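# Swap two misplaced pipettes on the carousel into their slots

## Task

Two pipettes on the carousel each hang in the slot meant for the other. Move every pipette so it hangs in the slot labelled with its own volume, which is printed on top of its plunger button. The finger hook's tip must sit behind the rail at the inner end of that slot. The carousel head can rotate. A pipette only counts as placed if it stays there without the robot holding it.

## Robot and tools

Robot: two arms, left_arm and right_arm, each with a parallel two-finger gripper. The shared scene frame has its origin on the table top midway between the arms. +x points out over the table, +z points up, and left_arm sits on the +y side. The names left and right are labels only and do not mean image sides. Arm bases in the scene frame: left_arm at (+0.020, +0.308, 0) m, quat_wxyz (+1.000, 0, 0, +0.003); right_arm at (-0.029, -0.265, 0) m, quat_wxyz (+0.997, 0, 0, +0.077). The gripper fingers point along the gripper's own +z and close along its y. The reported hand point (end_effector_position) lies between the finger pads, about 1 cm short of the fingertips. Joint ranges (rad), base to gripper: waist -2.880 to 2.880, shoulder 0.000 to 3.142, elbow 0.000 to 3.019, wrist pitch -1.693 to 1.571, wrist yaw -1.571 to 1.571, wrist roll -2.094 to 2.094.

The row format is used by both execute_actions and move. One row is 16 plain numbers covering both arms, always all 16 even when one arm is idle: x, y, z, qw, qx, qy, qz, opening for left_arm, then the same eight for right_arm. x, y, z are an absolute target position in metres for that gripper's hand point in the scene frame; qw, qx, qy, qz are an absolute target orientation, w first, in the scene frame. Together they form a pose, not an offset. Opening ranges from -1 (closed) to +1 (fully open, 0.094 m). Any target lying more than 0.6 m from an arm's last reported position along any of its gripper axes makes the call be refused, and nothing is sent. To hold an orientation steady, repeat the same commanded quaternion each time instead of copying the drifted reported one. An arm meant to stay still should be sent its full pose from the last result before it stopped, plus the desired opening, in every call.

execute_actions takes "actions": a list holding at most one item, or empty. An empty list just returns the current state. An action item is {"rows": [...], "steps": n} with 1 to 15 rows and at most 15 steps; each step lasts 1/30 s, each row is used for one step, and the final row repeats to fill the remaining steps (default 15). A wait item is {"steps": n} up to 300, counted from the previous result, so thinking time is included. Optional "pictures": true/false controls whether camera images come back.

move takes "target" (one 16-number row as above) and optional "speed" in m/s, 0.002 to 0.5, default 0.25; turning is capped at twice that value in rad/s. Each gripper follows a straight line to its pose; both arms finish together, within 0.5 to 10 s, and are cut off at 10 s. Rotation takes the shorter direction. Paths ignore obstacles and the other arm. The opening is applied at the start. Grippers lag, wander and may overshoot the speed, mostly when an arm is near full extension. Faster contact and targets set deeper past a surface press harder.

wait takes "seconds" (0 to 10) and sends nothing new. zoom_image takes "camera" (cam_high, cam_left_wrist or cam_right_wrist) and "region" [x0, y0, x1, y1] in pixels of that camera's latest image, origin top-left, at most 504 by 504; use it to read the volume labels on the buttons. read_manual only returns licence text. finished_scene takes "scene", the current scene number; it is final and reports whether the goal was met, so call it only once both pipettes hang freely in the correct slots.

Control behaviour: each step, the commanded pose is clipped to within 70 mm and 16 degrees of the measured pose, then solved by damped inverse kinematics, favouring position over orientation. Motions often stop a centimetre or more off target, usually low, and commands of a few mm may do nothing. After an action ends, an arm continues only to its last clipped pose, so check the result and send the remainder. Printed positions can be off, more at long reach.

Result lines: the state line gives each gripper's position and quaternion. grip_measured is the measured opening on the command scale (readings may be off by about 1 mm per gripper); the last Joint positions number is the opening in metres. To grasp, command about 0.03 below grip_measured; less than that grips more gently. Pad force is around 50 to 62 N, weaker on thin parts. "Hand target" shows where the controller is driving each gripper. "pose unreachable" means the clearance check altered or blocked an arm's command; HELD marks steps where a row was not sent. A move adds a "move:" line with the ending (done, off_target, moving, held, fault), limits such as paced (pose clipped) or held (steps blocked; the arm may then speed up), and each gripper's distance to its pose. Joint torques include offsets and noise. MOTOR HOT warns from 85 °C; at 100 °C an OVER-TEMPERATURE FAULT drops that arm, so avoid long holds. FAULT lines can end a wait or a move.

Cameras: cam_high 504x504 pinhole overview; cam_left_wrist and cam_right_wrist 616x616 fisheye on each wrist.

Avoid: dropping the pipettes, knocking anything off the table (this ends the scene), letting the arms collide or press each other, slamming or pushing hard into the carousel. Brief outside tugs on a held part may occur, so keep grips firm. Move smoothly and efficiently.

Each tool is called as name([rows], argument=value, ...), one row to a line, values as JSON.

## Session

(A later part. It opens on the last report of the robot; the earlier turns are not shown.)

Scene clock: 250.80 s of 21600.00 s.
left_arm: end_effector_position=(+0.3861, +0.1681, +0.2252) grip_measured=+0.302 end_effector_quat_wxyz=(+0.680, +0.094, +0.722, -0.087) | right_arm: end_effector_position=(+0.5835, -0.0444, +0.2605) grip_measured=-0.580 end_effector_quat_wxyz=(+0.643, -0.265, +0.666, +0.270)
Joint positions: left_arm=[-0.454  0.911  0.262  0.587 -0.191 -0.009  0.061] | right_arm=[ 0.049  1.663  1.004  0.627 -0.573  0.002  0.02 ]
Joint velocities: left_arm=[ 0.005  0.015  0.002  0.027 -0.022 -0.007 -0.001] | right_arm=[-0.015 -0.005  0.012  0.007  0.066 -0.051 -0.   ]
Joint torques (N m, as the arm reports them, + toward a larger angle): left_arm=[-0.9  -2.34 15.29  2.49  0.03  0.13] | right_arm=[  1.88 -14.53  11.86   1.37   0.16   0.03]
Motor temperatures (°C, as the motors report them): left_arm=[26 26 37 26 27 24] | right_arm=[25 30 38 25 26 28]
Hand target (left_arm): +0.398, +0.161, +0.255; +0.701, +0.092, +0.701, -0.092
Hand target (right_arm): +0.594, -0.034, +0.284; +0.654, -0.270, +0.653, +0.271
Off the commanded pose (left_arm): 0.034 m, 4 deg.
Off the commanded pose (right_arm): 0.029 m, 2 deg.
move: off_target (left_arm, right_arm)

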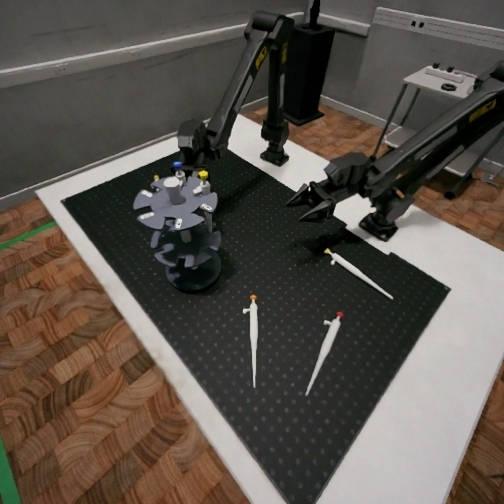

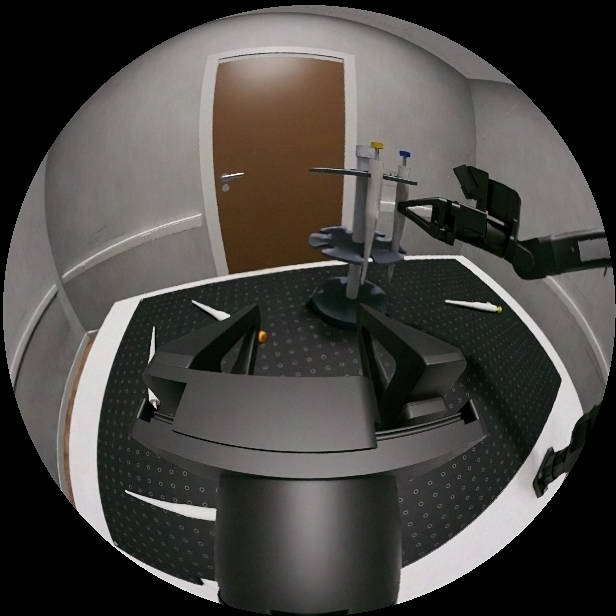

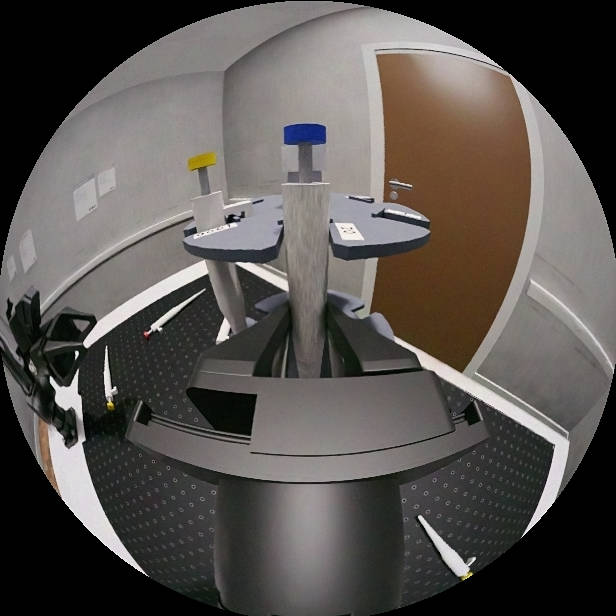

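move(target=[0.40, 0.16, 0.255, 0.7010, 0.0923, 0.7010, -0.0923, 0.3, 0.592, -0.035, 0.297, 0.6533, -0.2706, 0.6533, 0.2706, -0.61], speed=0.02)

Scene clock: 255.63 s of 21600.00 s.
left_arm: end_effector_position=(+0.3861, +0.1681, +0.2252) grip_measured=+0.302 end_effector_quat_wxyz=(+0.680, +0.094, +0.722, -0.087) | right_arm: end_effector_position=(+0.5831, -0.0445, +0.2607) grip_measured=-0.580 end_effector_quat_wxyz=(+0.636, -0.264, +0.672, +0.271)
Joint positions: left_arm=[-0.454  0.911  0.262  0.587 -0.191 -0.009  0.061] | right_arm=[ 0.049  1.655  1.008  0.596 -0.573  0.002  0.02 ]
Joint velocities: left_arm=[-0.005 -0.005 -0.012  0.012  0.022  0.037  0.   ] | right_arm=[-0.005 -0.005  0.007 -0.017  0.007 -0.037  0.001]
Joint torques (N m, as the arm reports them, + toward a larger angle): left_arm=[-1.38 -1.85 15.17  2.44 -0.01  0.1 ] | right_arm=[  1.84 -17.    11.51   1.3    0.04   0.02]
Motor temperatures (°C, as the motors report them): left_arm=[26 26 38 26 27 24] | right_arm=[25 30 39 25 26 28]
Hand target (left_arm): +0.398, +0.161, +0.255; +0.701, +0.092, +0.701, -0.092
Hand target (right_arm): +0.590, -0.036, +0.297; +0.654, -0.270, +0.653, +0.271
Off the commanded pose (left_arm): 0.034 m, 4 deg.
Off the commanded pose (right_arm): 0.039 m, 3 deg.
move: off_target (left_arm, right_arm)

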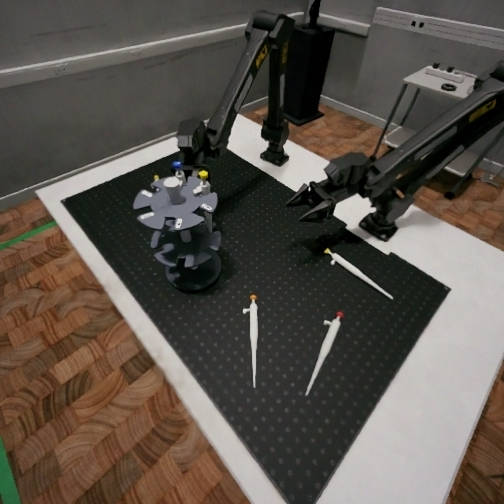

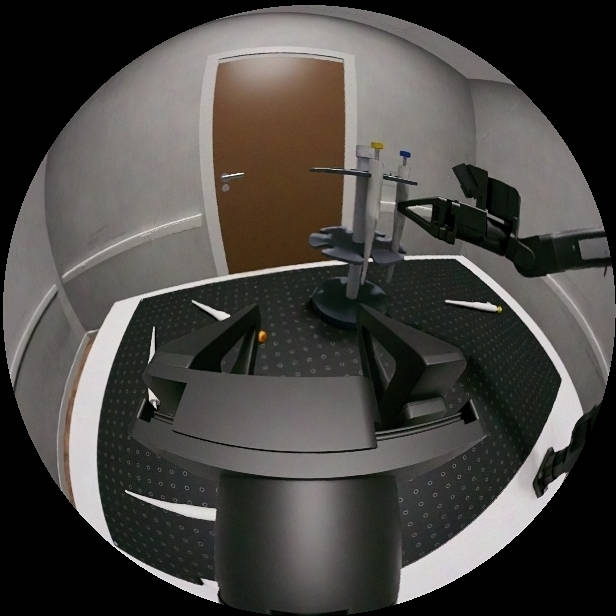

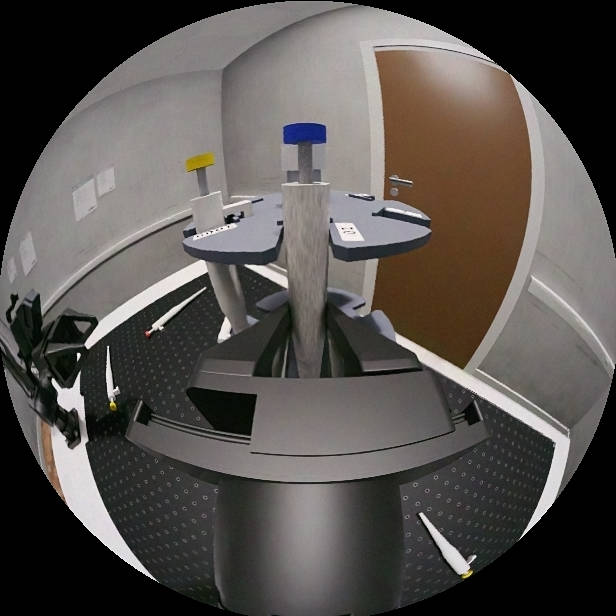

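move(target=[0.40, 0.16, 0.255, 0.7010, 0.0923, 0.7010, -0.0923, 0.3, 0.590, -0.036, 0.308, 0.6533, -0.2706, 0.6533, 0.2706, -0.61], speed=0.02)

Scene clock: 263.40 s of 21600.00 s.
left_arm: end_effector_position=(+0.3861, +0.1681, +0.2252) grip_measured=+0.302 end_effector_quat_wxyz=(+0.680, +0.094, +0.722, -0.087) | right_arm: end_effector_position=(+0.5811, -0.0449, +0.2618) grip_measured=-0.580 end_effector_quat_wxyz=(+0.631, -0.264, +0.678, +0.271)
Joint positions: left_arm=[-0.454  0.911  0.262  0.587 -0.191 -0.009  0.061] | right_arm=[ 0.049  1.642  1.008  0.565 -0.573 -0.003  0.02 ]
Joint velocities: left_arm=[-0.024  0.015 -0.002 -0.027 -0.007 -0.051 -0.001] | right_arm=[-0.015 -0.005 -0.007  0.002  0.051 -0.022 -0.001]
Joint torques (N m, as the arm reports them, + toward a larger angle): left_arm=[-0.53 -1.73 15.14  2.58  0.03  0.11] | right_arm=[  1.38 -17.05  11.93   1.48  -0.03   0.05]
Motor temperatures (°C, as the motors report them): left_arm=[26 26 38 26 27 24] | right_arm=[25 31 39 25 26 28]
Hand target (left_arm): +0.398, +0.161, +0.255; +0.701, +0.092, +0.701, -0.092
Hand target (right_arm): +0.587, -0.037, +0.308; +0.654, -0.270, +0.653, +0.271
Off the commanded pose (left_arm): 0.034 m, 4 deg.
Off the commanded pose (right_arm): 0.048 m, 4 deg.
After step 90, 2.10 s passed at rest.
move: off_target (left_arm, right_arm)

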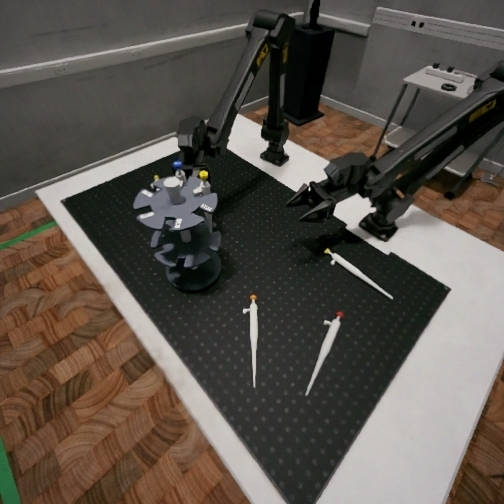

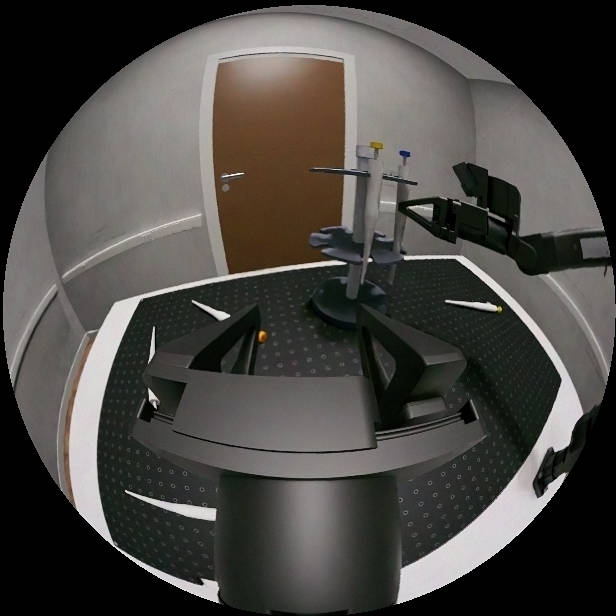

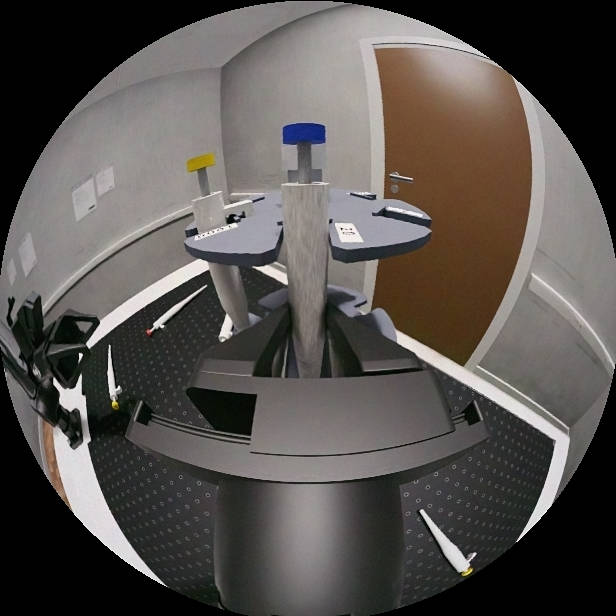

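move(target=[0.40, 0.16, 0.255, 0.7010, 0.0923, 0.7010, -0.0923, 0.3, 0.590, -0.036, 0.323, 0.6757, -0.2610, 0.6301, 0.2799, -0.61], speed=0.03)

Scene clock: 270.83 s of 21600.00 s.
left_arm: end_effector_position=(+0.3861, +0.1681, +0.2252) grip_measured=+0.302 end_effector_quat_wxyz=(+0.680, +0.094, +0.722, -0.087) | right_arm: end_effector_position=(+0.5815, -0.0448, +0.2693) grip_measured=-0.580 end_effector_quat_wxyz=(+0.640, -0.259, +0.669, +0.275)
Joint positions: left_arm=[-0.454  0.911  0.262  0.587 -0.191 -0.009  0.061] | right_arm=[ 0.049  1.642  1.008  0.6   -0.573  0.017  0.02 ]
Joint velocities: left_arm=[ 0.005 -0.005 -0.002  0.002  0.037 -0.022 -0.   ] | right_arm=[-0.005 -0.015 -0.012  0.007  0.066  0.037 -0.   ]
Joint torques (N m, as the arm reports them, + toward a larger angle): left_arm=[-0.76 -2.13 15.14  2.45 -0.02  0.1 ] | right_arm=[  1.72 -17.19  11.51   4.25   0.02   0.3 ]
Motor temperatures (°C, as the motors report them): left_arm=[26 26 38 26 27 24] | right_arm=[25 31 40 25 26 28]
Hand target (left_arm): +0.398, +0.161, +0.255; +0.701, +0.092, +0.701, -0.092
Hand target (right_arm): +0.586, -0.037, +0.323; +0.675, -0.261, +0.630, +0.280
Off the commanded pose (left_arm): 0.034 m, 4 deg.
Off the commanded pose (right_arm): 0.055 m, 6 deg.
After step 90, 2.00 s passed at rest.
move: off_target (left_arm, right_arm)

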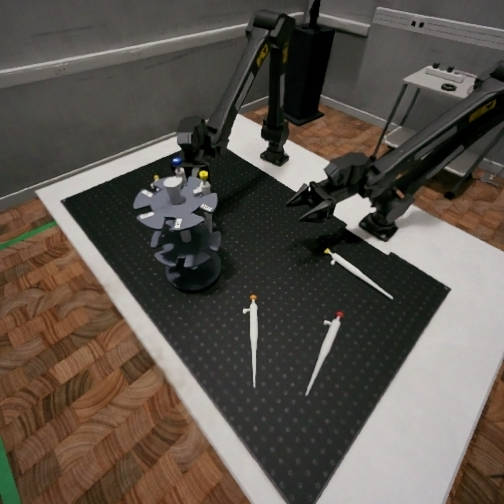

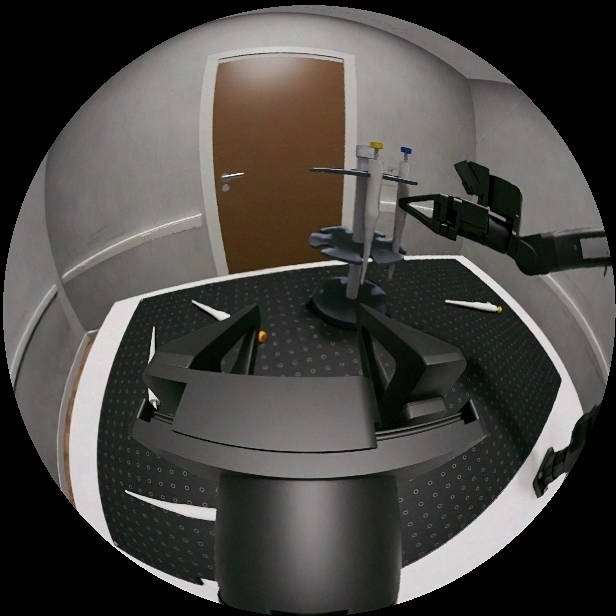

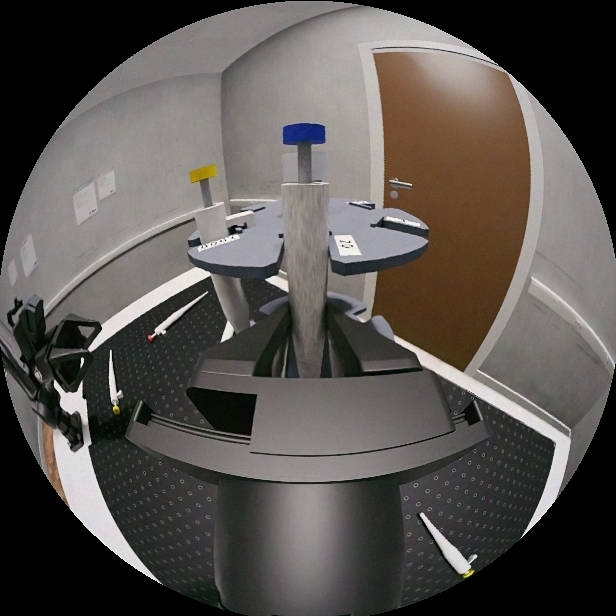

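move(target=[0.40, 0.16, 0.255, 0.7010, 0.0923, 0.7010, -0.0923, 0.3, 0.572, -0.054, 0.308, 0.6757, -0.2610, 0.6301, 0.2799, -0.61], speed=0.03)

Scene clock: 280.80 s of 21600.00 s.
left_arm: end_effector_position=(+0.3861, +0.1681, +0.2252) grip_measured=+0.302 end_effector_quat_wxyz=(+0.680, +0.094, +0.722, -0.087) | right_arm: end_effector_position=(+0.5761, -0.0447, +0.2802) grip_measured=-0.580 end_effector_quat_wxyz=(+0.654, -0.263, +0.651, +0.283)
Joint positions: left_arm=[-0.454  0.911  0.262  0.587 -0.191 -0.009  0.061] | right_arm=[ 0.047  1.634  0.996  0.657 -0.591  0.034  0.02 ]
Joint velocities: left_arm=[ 0.015 -0.005 -0.007  0.007 -0.051 -0.051  0.001] | right_arm=[-0.015 -0.005 -0.012  0.002 -0.022  0.037  0.   ]
Joint torques (N m, as the arm reports them, + toward a larger angle): left_arm=[-0.94 -2.53 15.1   2.51  0.03  0.1 ] | right_arm=[ -0.19 -18.49   7.12   3.99  -0.23   0.13]
Motor temperatures (°C, as the motors report them): left_arm=[26 26 39 26 27 24] | right_arm=[25 31 40 25 26 28]
Hand target (left_arm): +0.398, +0.161, +0.255; +0.701, +0.092, +0.701, -0.092
Hand target (right_arm): +0.572, -0.054, +0.307; +0.676, -0.261, +0.630, +0.279
Off the commanded pose (left_arm): 0.034 m, 4 deg.
Off the commanded pose (right_arm): 0.030 m, 3 deg.
After step 90, 4.87 s passed at rest.
move: off_target (left_arm, right_arm)

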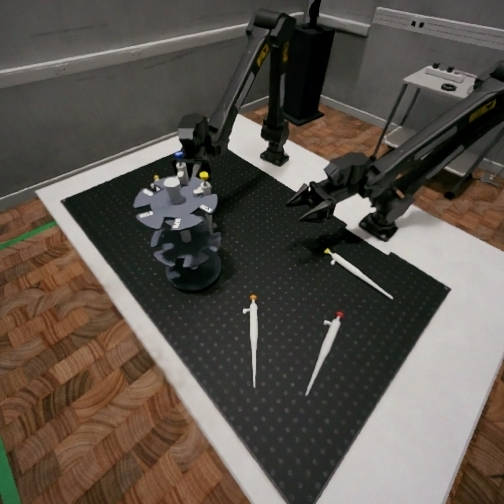

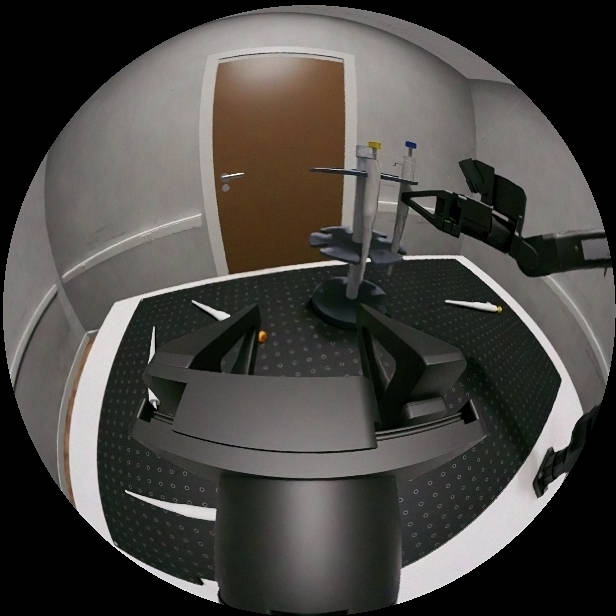

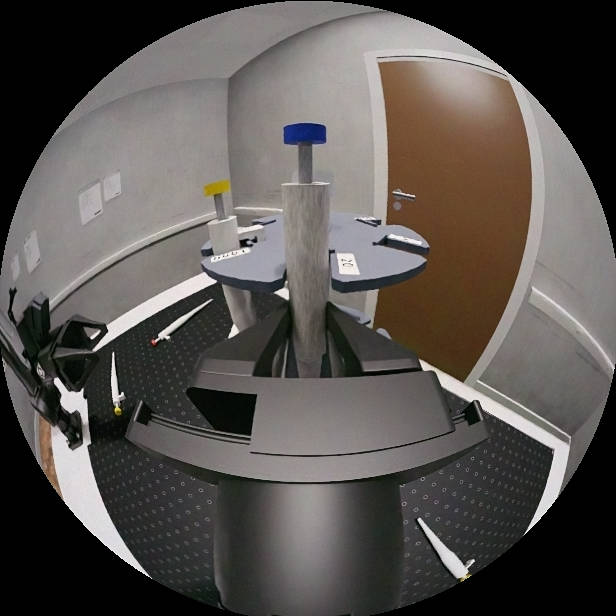

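move(target=[0.40, 0.16, 0.255, 0.7010, 0.0923, 0.7010, -0.0923, 0.3, 0.50, -0.13, 0.296, 0.6757, -0.2610, 0.6301, 0.2799, -0.61], speed=0.05)

Scene clock: 285.53 s of 21600.00 s.
left_arm: end_effector_position=(+0.3861, +0.1681, +0.2252) grip_measured=+0.302 end_effector_quat_wxyz=(+0.680, +0.094, +0.722, -0.087) | right_arm: end_effector_position=(+0.5039, -0.1225, +0.2748) grip_measured=-0.580 end_effector_quat_wxyz=(+0.657, -0.261, +0.647, +0.285)
Joint positions: left_arm=[-0.454  0.911  0.262  0.587 -0.191 -0.009  0.061] | right_arm=[-0.103  1.459  0.757  0.737 -0.74   0.05   0.02 ]
Joint velocities: left_arm=[ 0.005 -0.005  0.002  0.002 -0.007  0.007 -0.   ] | right_arm=[-0.005 -0.015 -0.007 -0.002  0.022  0.007  0.001]
Joint torques (N m, as the arm reports them, + toward a larger angle): left_arm=[-0.83 -1.96 15.2   2.6  -0.01  0.1 ] | right_arm=[ -0.47 -14.34   6.81   4.01  -0.19   0.14]
Motor temperatures (°C, as the motors report them): left_arm=[26 26 39 26 27 24] | right_arm=[25 31 39 25 26 28]
Hand target (left_arm): +0.398, +0.161, +0.255; +0.701, +0.092, +0.701, -0.092
Hand target (right_arm): +0.499, -0.129, +0.295; +0.676, -0.262, +0.630, +0.279
Off the commanded pose (left_arm): 0.034 m, 4 deg.
Off the commanded pose (right_arm): 0.023 m, 3 deg.
move: off_target (left_arm, right_arm)

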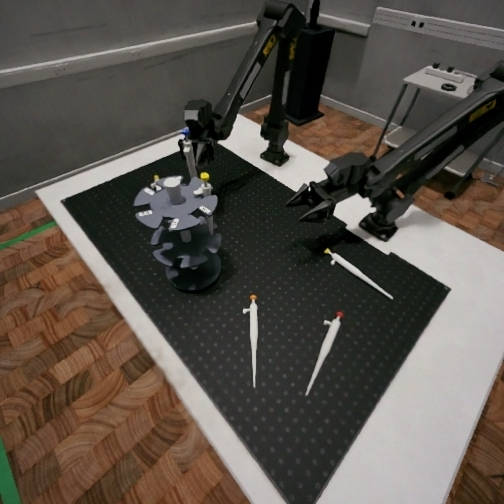

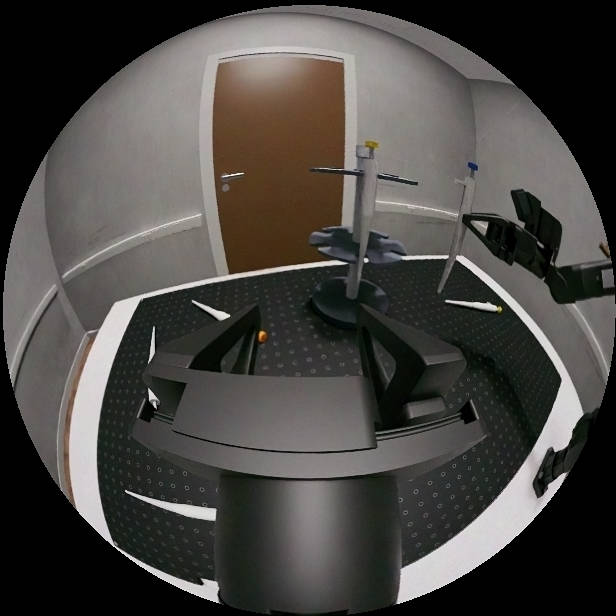

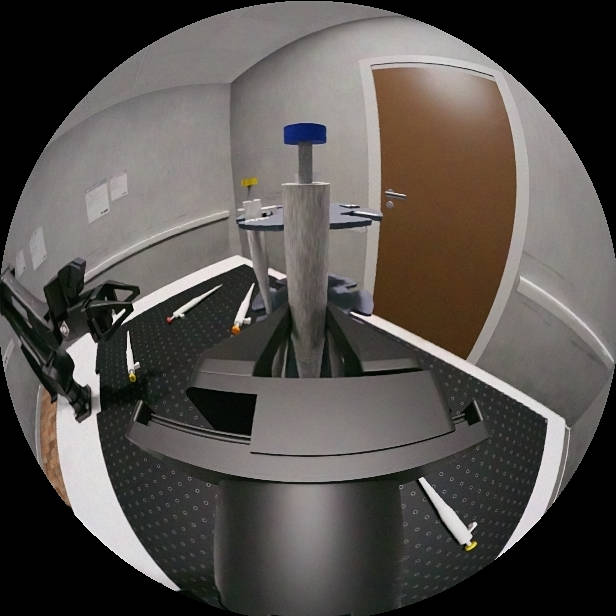

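move(target=[0.505, 0.052, 0.272, 0.7084, 0.1206, 0.6841, -0.1249, 0.3, 0.44, -0.22, 0.296, 0.6757, -0.2610, 0.6301, 0.2799, -0.61], speed=0.15)

Scene clock: 296.90 s of 21600.00 s.
left_arm: end_effector_position=(+0.4929, +0.0623, +0.2509) grip_measured=+0.302 end_effector_quat_wxyz=(+0.691, +0.120, +0.703, -0.118) | right_arm: end_effector_position=(+0.4445, -0.2159, +0.2813) grip_measured=-0.580 end_effector_quat_wxyz=(+0.662, -0.257, +0.643, +0.287)
Joint positions: left_arm=[-0.552  1.36   0.612  0.732 -0.207 -0.004  0.061] | right_arm=[-0.355  1.319  0.622  0.771 -0.989  0.091  0.02 ]
Joint velocities: left_arm=[-0.005  0.005 -0.002 -0.012 -0.007 -0.022  0.   ] | right_arm=[-0.005 -0.024  0.017  0.002  0.051 -0.051  0.001]
Joint torques (N m, as the arm reports them, + toward a larger angle): left_arm=[-1.23 -9.73 13.76  2.56  0.05  0.06] | right_arm=[  0.12 -10.28   6.71   3.7   -0.17   0.14]
Motor temperatures (°C, as the motors report them): left_arm=[26 26 39 26 27 24] | right_arm=[25 31 37 25 26 28]
Hand target (left_arm): +0.502, +0.051, +0.272; +0.708, +0.120, +0.684, -0.125
Hand target (right_arm): +0.439, -0.219, +0.295; +0.675, -0.262, +0.631, +0.279
Off the commanded pose (left_arm): 0.026 m, 3 deg.
Off the commanded pose (right_arm): 0.016 m, 2 deg.
After step 90, 6.83 s passed at rest.
move: off_target (left_arm, right_arm)

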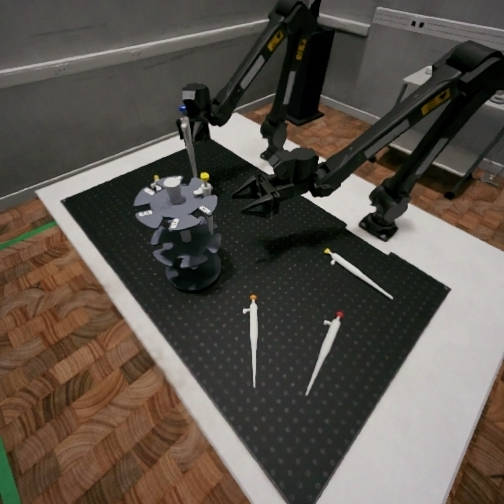

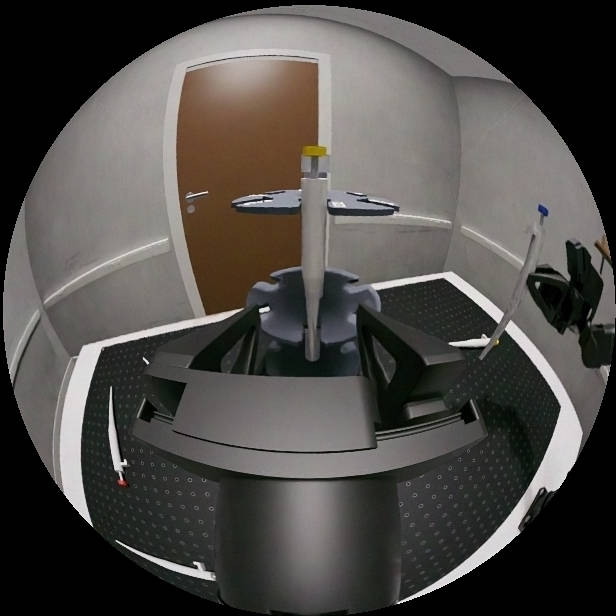

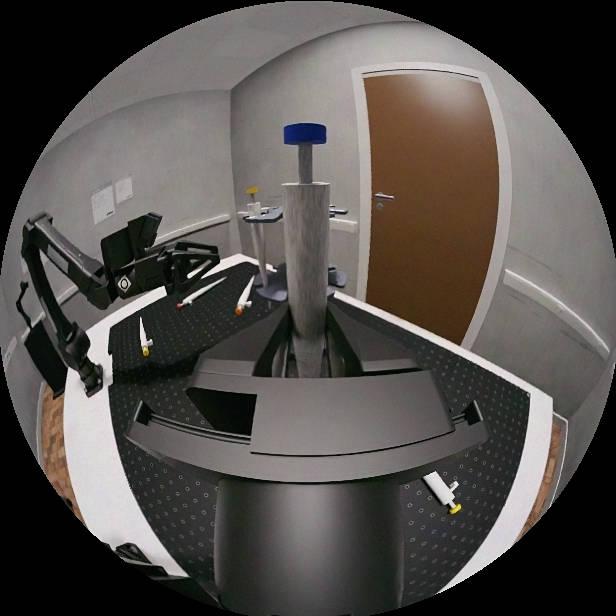

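move(target=[0.577, 0.021, 0.271, 0.7084, 0.1206, 0.6841, -0.1249, 0.3, 0.44, -0.22, 0.296, 0.6757, -0.2610, 0.6301, 0.2799, -0.61], speed=0.05)

Scene clock: 303.70 s of 21600.00 s.
left_arm: end_effector_position=(+0.5598, +0.0238, +0.2559) grip_measured=+0.302 end_effector_quat_wxyz=(+0.696, +0.124, +0.696, -0.126) | right_arm: end_effector_position=(+0.4444, -0.2157, +0.2813) grip_measured=-0.580 end_effector_quat_wxyz=(+0.661, -0.256, +0.643, +0.288)
Joint positions: left_arm=[-0.541  1.548  0.818  0.732 -0.18  -0.003  0.061] | right_arm=[-0.355  1.319  0.622  0.771 -0.99   0.094  0.02 ]
Joint velocities: left_arm=[-0.005 -0.005 -0.007  0.002 -0.037  0.037 -0.   ] | right_arm=[-0.005 -0.015 -0.007 -0.002 -0.066  0.022  0.001]
Joint torques (N m, as the arm reports them, + toward a larger angle): left_arm=[  0.13 -12.28  14.35   1.83   0.06   0.11] | right_arm=[  0.07 -10.44   6.98   3.62  -0.18   0.15]
Motor temperatures (°C, as the motors report them): left_arm=[26 26 39 26 27 24] | right_arm=[25 31 37 25 26 28]
Hand target (left_arm): +0.575, +0.021, +0.271; +0.708, +0.120, +0.684, -0.125
Hand target (right_arm): +0.440, -0.220, +0.296; +0.675, -0.261, +0.630, +0.279
Off the commanded pose (left_arm): 0.023 m, 2 deg.
Off the commanded pose (right_arm): 0.016 m, 3 deg.
After step 90, 1.57 s passed at rest.
move: off_target (left_arm, right_arm)

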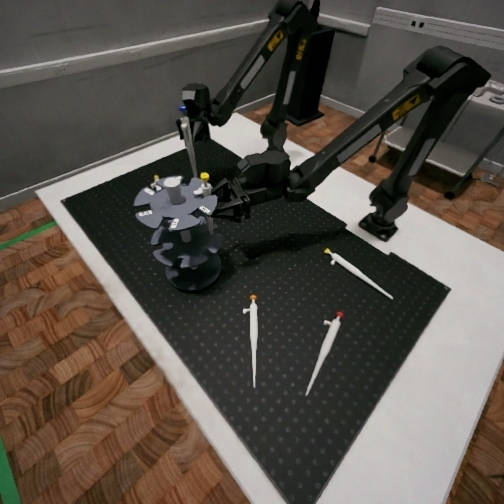

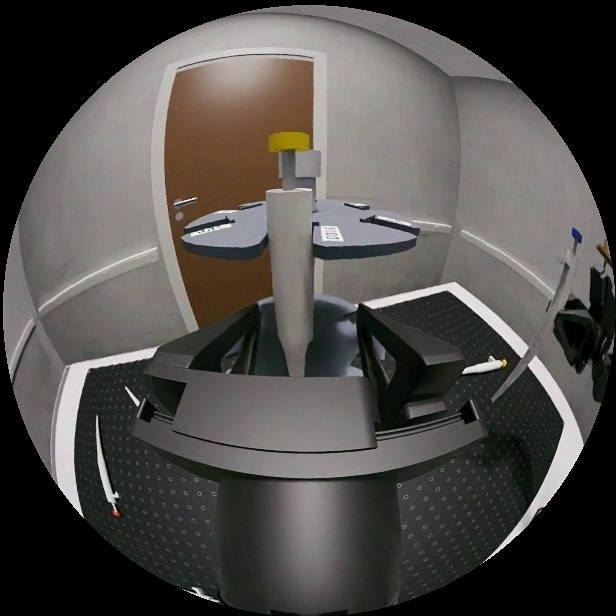

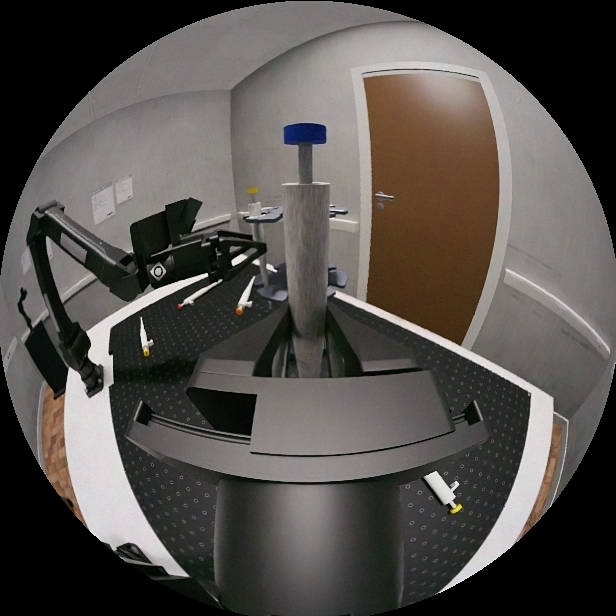

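move(target=[0.583, 0.036, 0.270, 0.7084, 0.1206, 0.6841, -0.1249, 0.3, 0.44, -0.22, 0.296, 0.6757, -0.2610, 0.6301, 0.2799, -0.61], speed=0.03)

Scene clock: 308.37 s of 21600.00 s.
left_arm: end_effector_position=(+0.5683, +0.0389, +0.2559) grip_measured=+0.302 end_effector_quat_wxyz=(+0.696, +0.123, +0.696, -0.125) | right_arm: end_effector_position=(+0.4444, -0.2157, +0.2813) grip_measured=-0.580 end_effector_quat_wxyz=(+0.661, -0.256, +0.643, +0.288)
Joint positions: left_arm=[-0.502  1.548  0.818  0.732 -0.142 -0.003  0.061] | right_arm=[-0.355  1.319  0.622  0.771 -0.99   0.094  0.02 ]
Joint velocities: left_arm=[-0.005 -0.005 -0.012 -0.007 -0.022 -0.007  0.   ] | right_arm=[ 0.005 -0.005  0.002 -0.002  0.081  0.051  0.   ]
Joint torques (N m, as the arm reports them, + toward a larger angle): left_arm=[ -0.33 -12.84  13.85   2.08   0.09   0.09] | right_arm=[ -0.43 -10.2    6.96   3.65  -0.19   0.15]
Motor temperatures (°C, as the motors report them): left_arm=[26 26 39 26 27 24] | right_arm=[25 31 36 25 26 28]
Hand target (left_arm): +0.582, +0.036, +0.270; +0.708, +0.121, +0.684, -0.125
Hand target (right_arm): +0.440, -0.220, +0.296; +0.675, -0.261, +0.630, +0.280
Off the commanded pose (left_arm): 0.021 m, 2 deg.
Off the commanded pose (right_arm): 0.016 m, 3 deg.
After step 90, 0.37 s passed at rest.
move: off_target (left_arm, right_arm)

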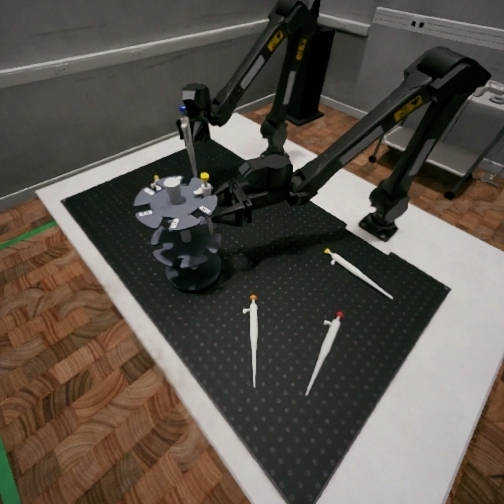

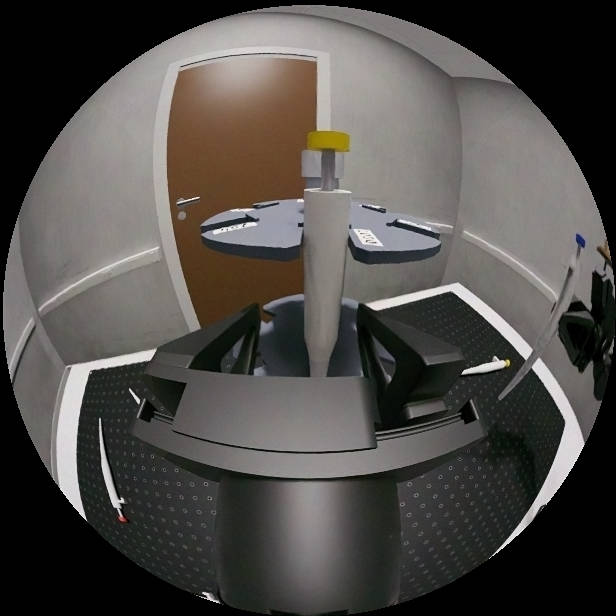

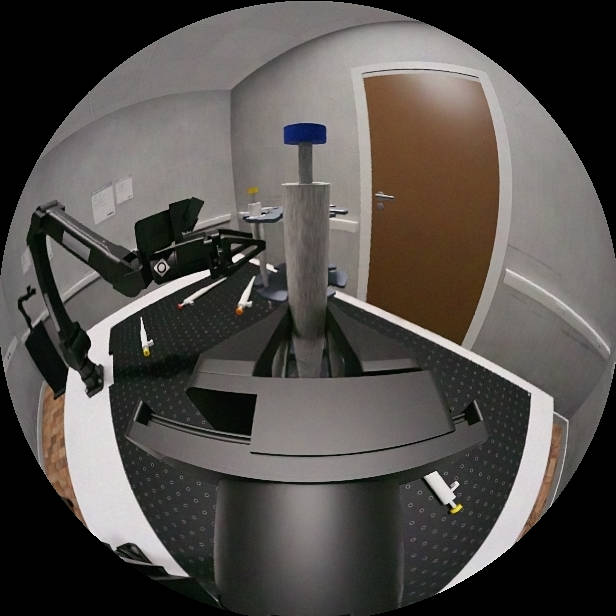

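move(target=[0.580, 0.027, 0.270, 0.7084, 0.1206, 0.6841, -0.1249, 0.3, 0.44, -0.22, 0.296, 0.6757, -0.2610, 0.6301, 0.2799, -0.61], speed=0.03)

Scene clock: 310.83 s of 21600.00 s.
left_arm: end_effector_position=(+0.5679, +0.0387, +0.2559) grip_measured=+0.302 end_effector_quat_wxyz=(+0.697, +0.120, +0.696, -0.122) | right_arm: end_effector_position=(+0.4444, -0.2157, +0.2813) grip_measured=-0.580 end_effector_quat_wxyz=(+0.661, -0.256, +0.643, +0.288)
Joint positions: left_arm=[-0.507  1.548  0.818  0.732 -0.156 -0.003  0.061] | right_arm=[-0.355  1.319  0.622  0.771 -0.99   0.094  0.02 ]
Joint velocities: left_arm=[-0.015  0.005  0.002 -0.017 -0.037 -0.037  0.001] | right_arm=[-0.005 -0.005  0.002 -0.027 -0.037 -0.051  0.   ]
Joint torques (N m, as the arm reports them, + toward a larger angle): left_arm=[ -1.21 -12.53  14.21   2.06  -0.19   0.15] | right_arm=[ -0.49 -10.64   6.96   3.64  -0.14   0.15]
Motor temperatures (°C, as the motors report them): left_arm=[26 27 39 26 27 24] | right_arm=[25 30 36 25 26 28]
Hand target (left_arm): +0.579, +0.027, +0.270; +0.708, +0.120, +0.684, -0.125
Hand target (right_arm): +0.440, -0.220, +0.296; +0.675, -0.261, +0.630, +0.280
Off the commanded pose (left_arm): 0.022 m, 2 deg.
Off the commanded pose (right_arm): 0.016 m, 3 deg.
move: off_target (left_arm, right_arm)

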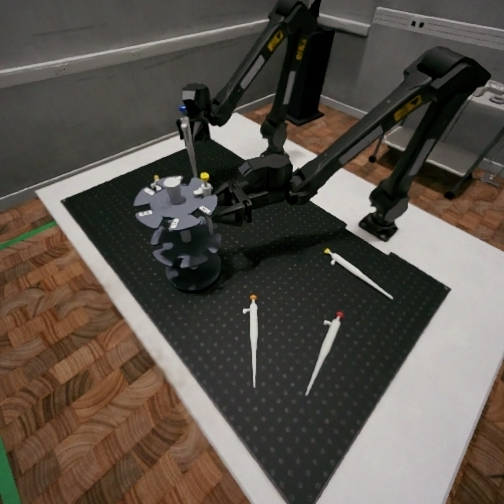

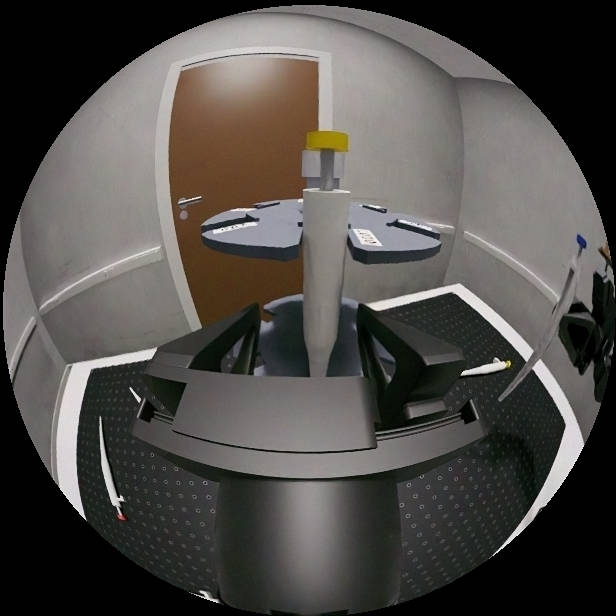

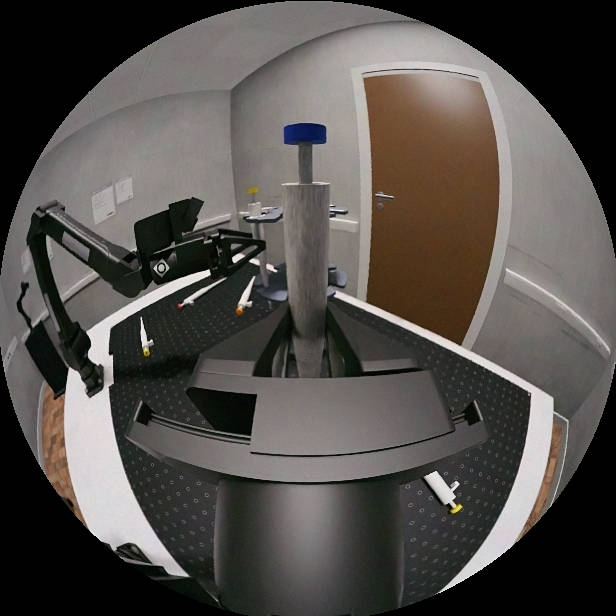

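move(target=[0.577, 0.019, 0.270, 0.7084, 0.1206, 0.6841, -0.1249, 0.3, 0.44, -0.22, 0.296, 0.6757, -0.2610, 0.6301, 0.2799, -0.61], speed=0.03)

Scene clock: 313.47 s of 21600.00 s.
left_arm: end_effector_position=(+0.5642, +0.0313, +0.2541) grip_measured=+0.302 end_effector_quat_wxyz=(+0.696, +0.120, +0.697, -0.122) | right_arm: end_effector_position=(+0.4444, -0.2157, +0.2813) grip_measured=-0.580 end_effector_quat_wxyz=(+0.661, -0.256, +0.643, +0.288)
Joint positions: left_arm=[-0.526  1.551  0.818  0.732 -0.175 -0.003  0.061] | right_arm=[-0.355  1.319  0.622  0.771 -0.99   0.094  0.02 ]
Joint velocities: left_arm=[-0.015  0.005 -0.012  0.007 -0.022  0.037  0.001] | right_arm=[ 0.005 -0.005 -0.022 -0.002  0.007 -0.022  0.001]
Joint torques (N m, as the arm reports them, + toward a larger angle): left_arm=[ -1.48 -12.19  14.33   2.    -0.19   0.11] | right_arm=[ -0.15 -10.41   6.93   3.56  -0.18   0.16]
Motor temperatures (°C, as the motors report them): left_arm=[26 27 39 26 27 24] | right_arm=[25 30 36 25 26 28]
Hand target (left_arm): +0.575, +0.020, +0.270; +0.708, +0.120, +0.684, -0.125
Hand target (right_arm): +0.440, -0.220, +0.296; +0.675, -0.261, +0.630, +0.280
Off the commanded pose (left_arm): 0.024 m, 2 deg.
Off the commanded pose (right_arm): 0.016 m, 3 deg.
move: off_target (left_arm, right_arm)

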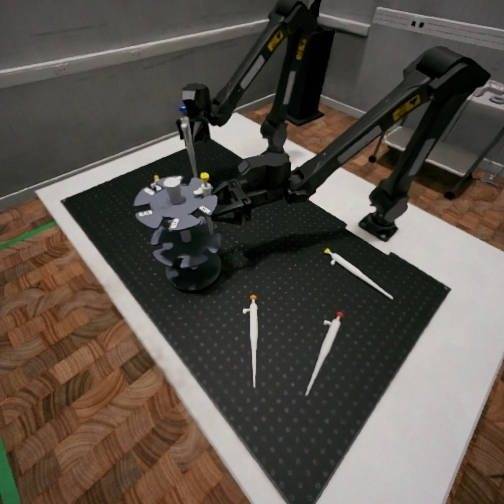

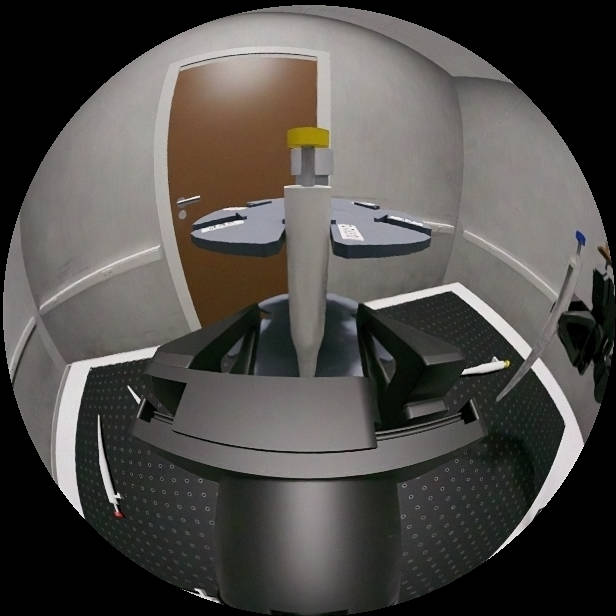

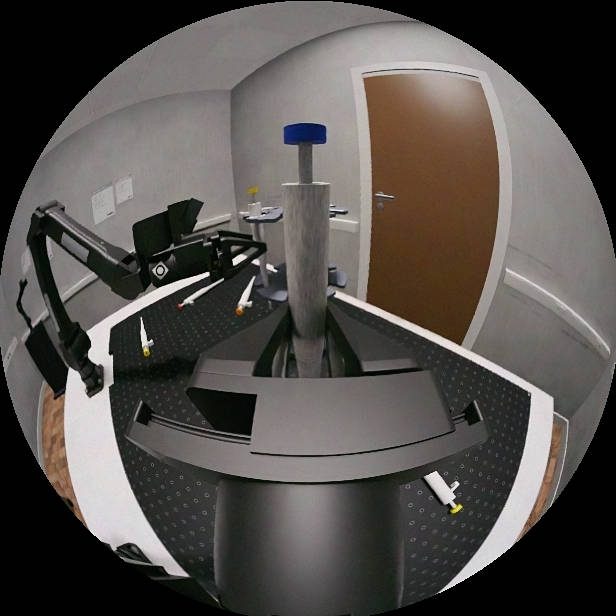

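Centered. Close.

move(target=[0.577, 0.019, 0.270, 0.7084, 0.1206, 0.6841, -0.1249, -0.62, 0.44, -0.22, 0.296, 0.6757, -0.2610, 0.6301, 0.2799, -0.61], speed=0.03)

Scene clock: 315.90 s of 21600.00 s.
left_arm: end_effector_position=(+0.5642, +0.0313, +0.2541) grip_measured=-0.571 end_effector_quat_wxyz=(+0.696, +0.120, +0.697, -0.122) | right_arm: end_effector_position=(+0.4444, -0.2157, +0.2813) grip_measured=-0.580 end_effector_quat_wxyz=(+0.661, -0.256, +0.643, +0.288)
Joint positions: left_arm=[-0.526  1.551  0.818  0.732 -0.175 -0.003  0.02 ] | right_arm=[-0.355  1.319  0.622  0.771 -0.99   0.094  0.02 ]
Joint velocities: left_arm=[ 0.005  0.005  0.002  0.027  0.007 -0.037 -0.   ] | right_arm=[-0.005  0.005 -0.007  0.017 -0.051  0.037  0.001]
Joint torques (N m, as the arm reports them, + toward a larger angle): left_arm=[ -2.05 -12.02  14.42   2.01  -0.14   0.1 ] | right_arm=[ -0.25 -10.62   6.89   3.68  -0.16   0.15]
Motor temperatures (°C, as the motors report them): left_arm=[26 27 39 26 27 24] | right_arm=[25 30 36 25 26 28]
Hand target (left_arm): +0.575, +0.020, +0.270; +0.708, +0.120, +0.684, -0.125
Hand target (right_arm): +0.440, -0.220, +0.296; +0.675, -0.261, +0.630, +0.280
Off the commanded pose (left_arm): 0.024 m, 2 deg.
Off the commanded pose (right_arm): 0.016 m, 3 deg.
move: off_target (left_arm, right_arm)

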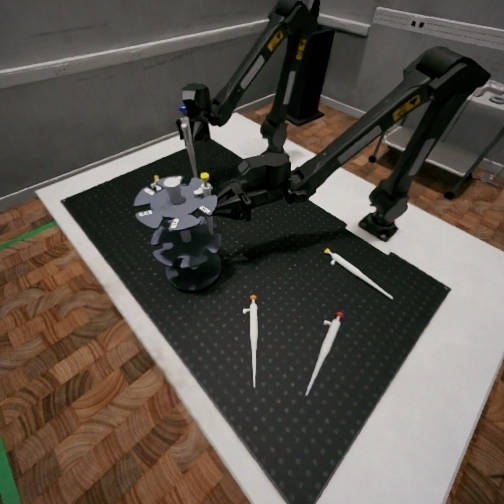

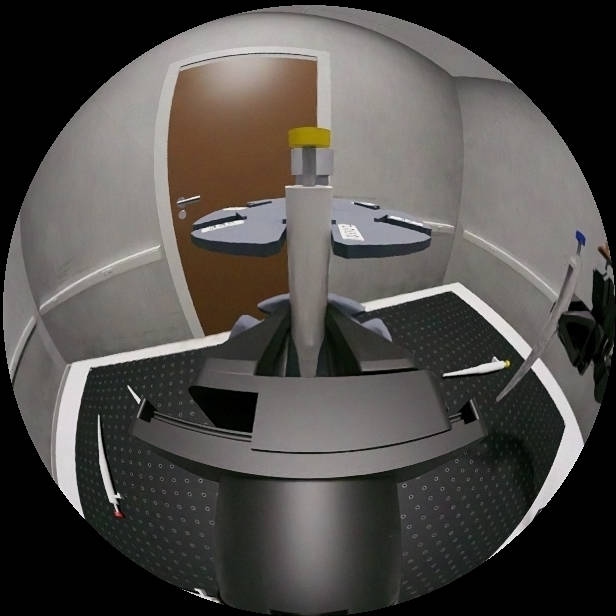

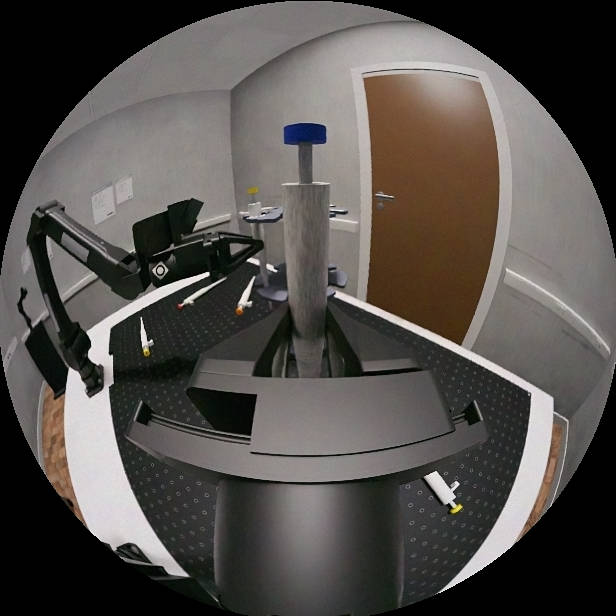

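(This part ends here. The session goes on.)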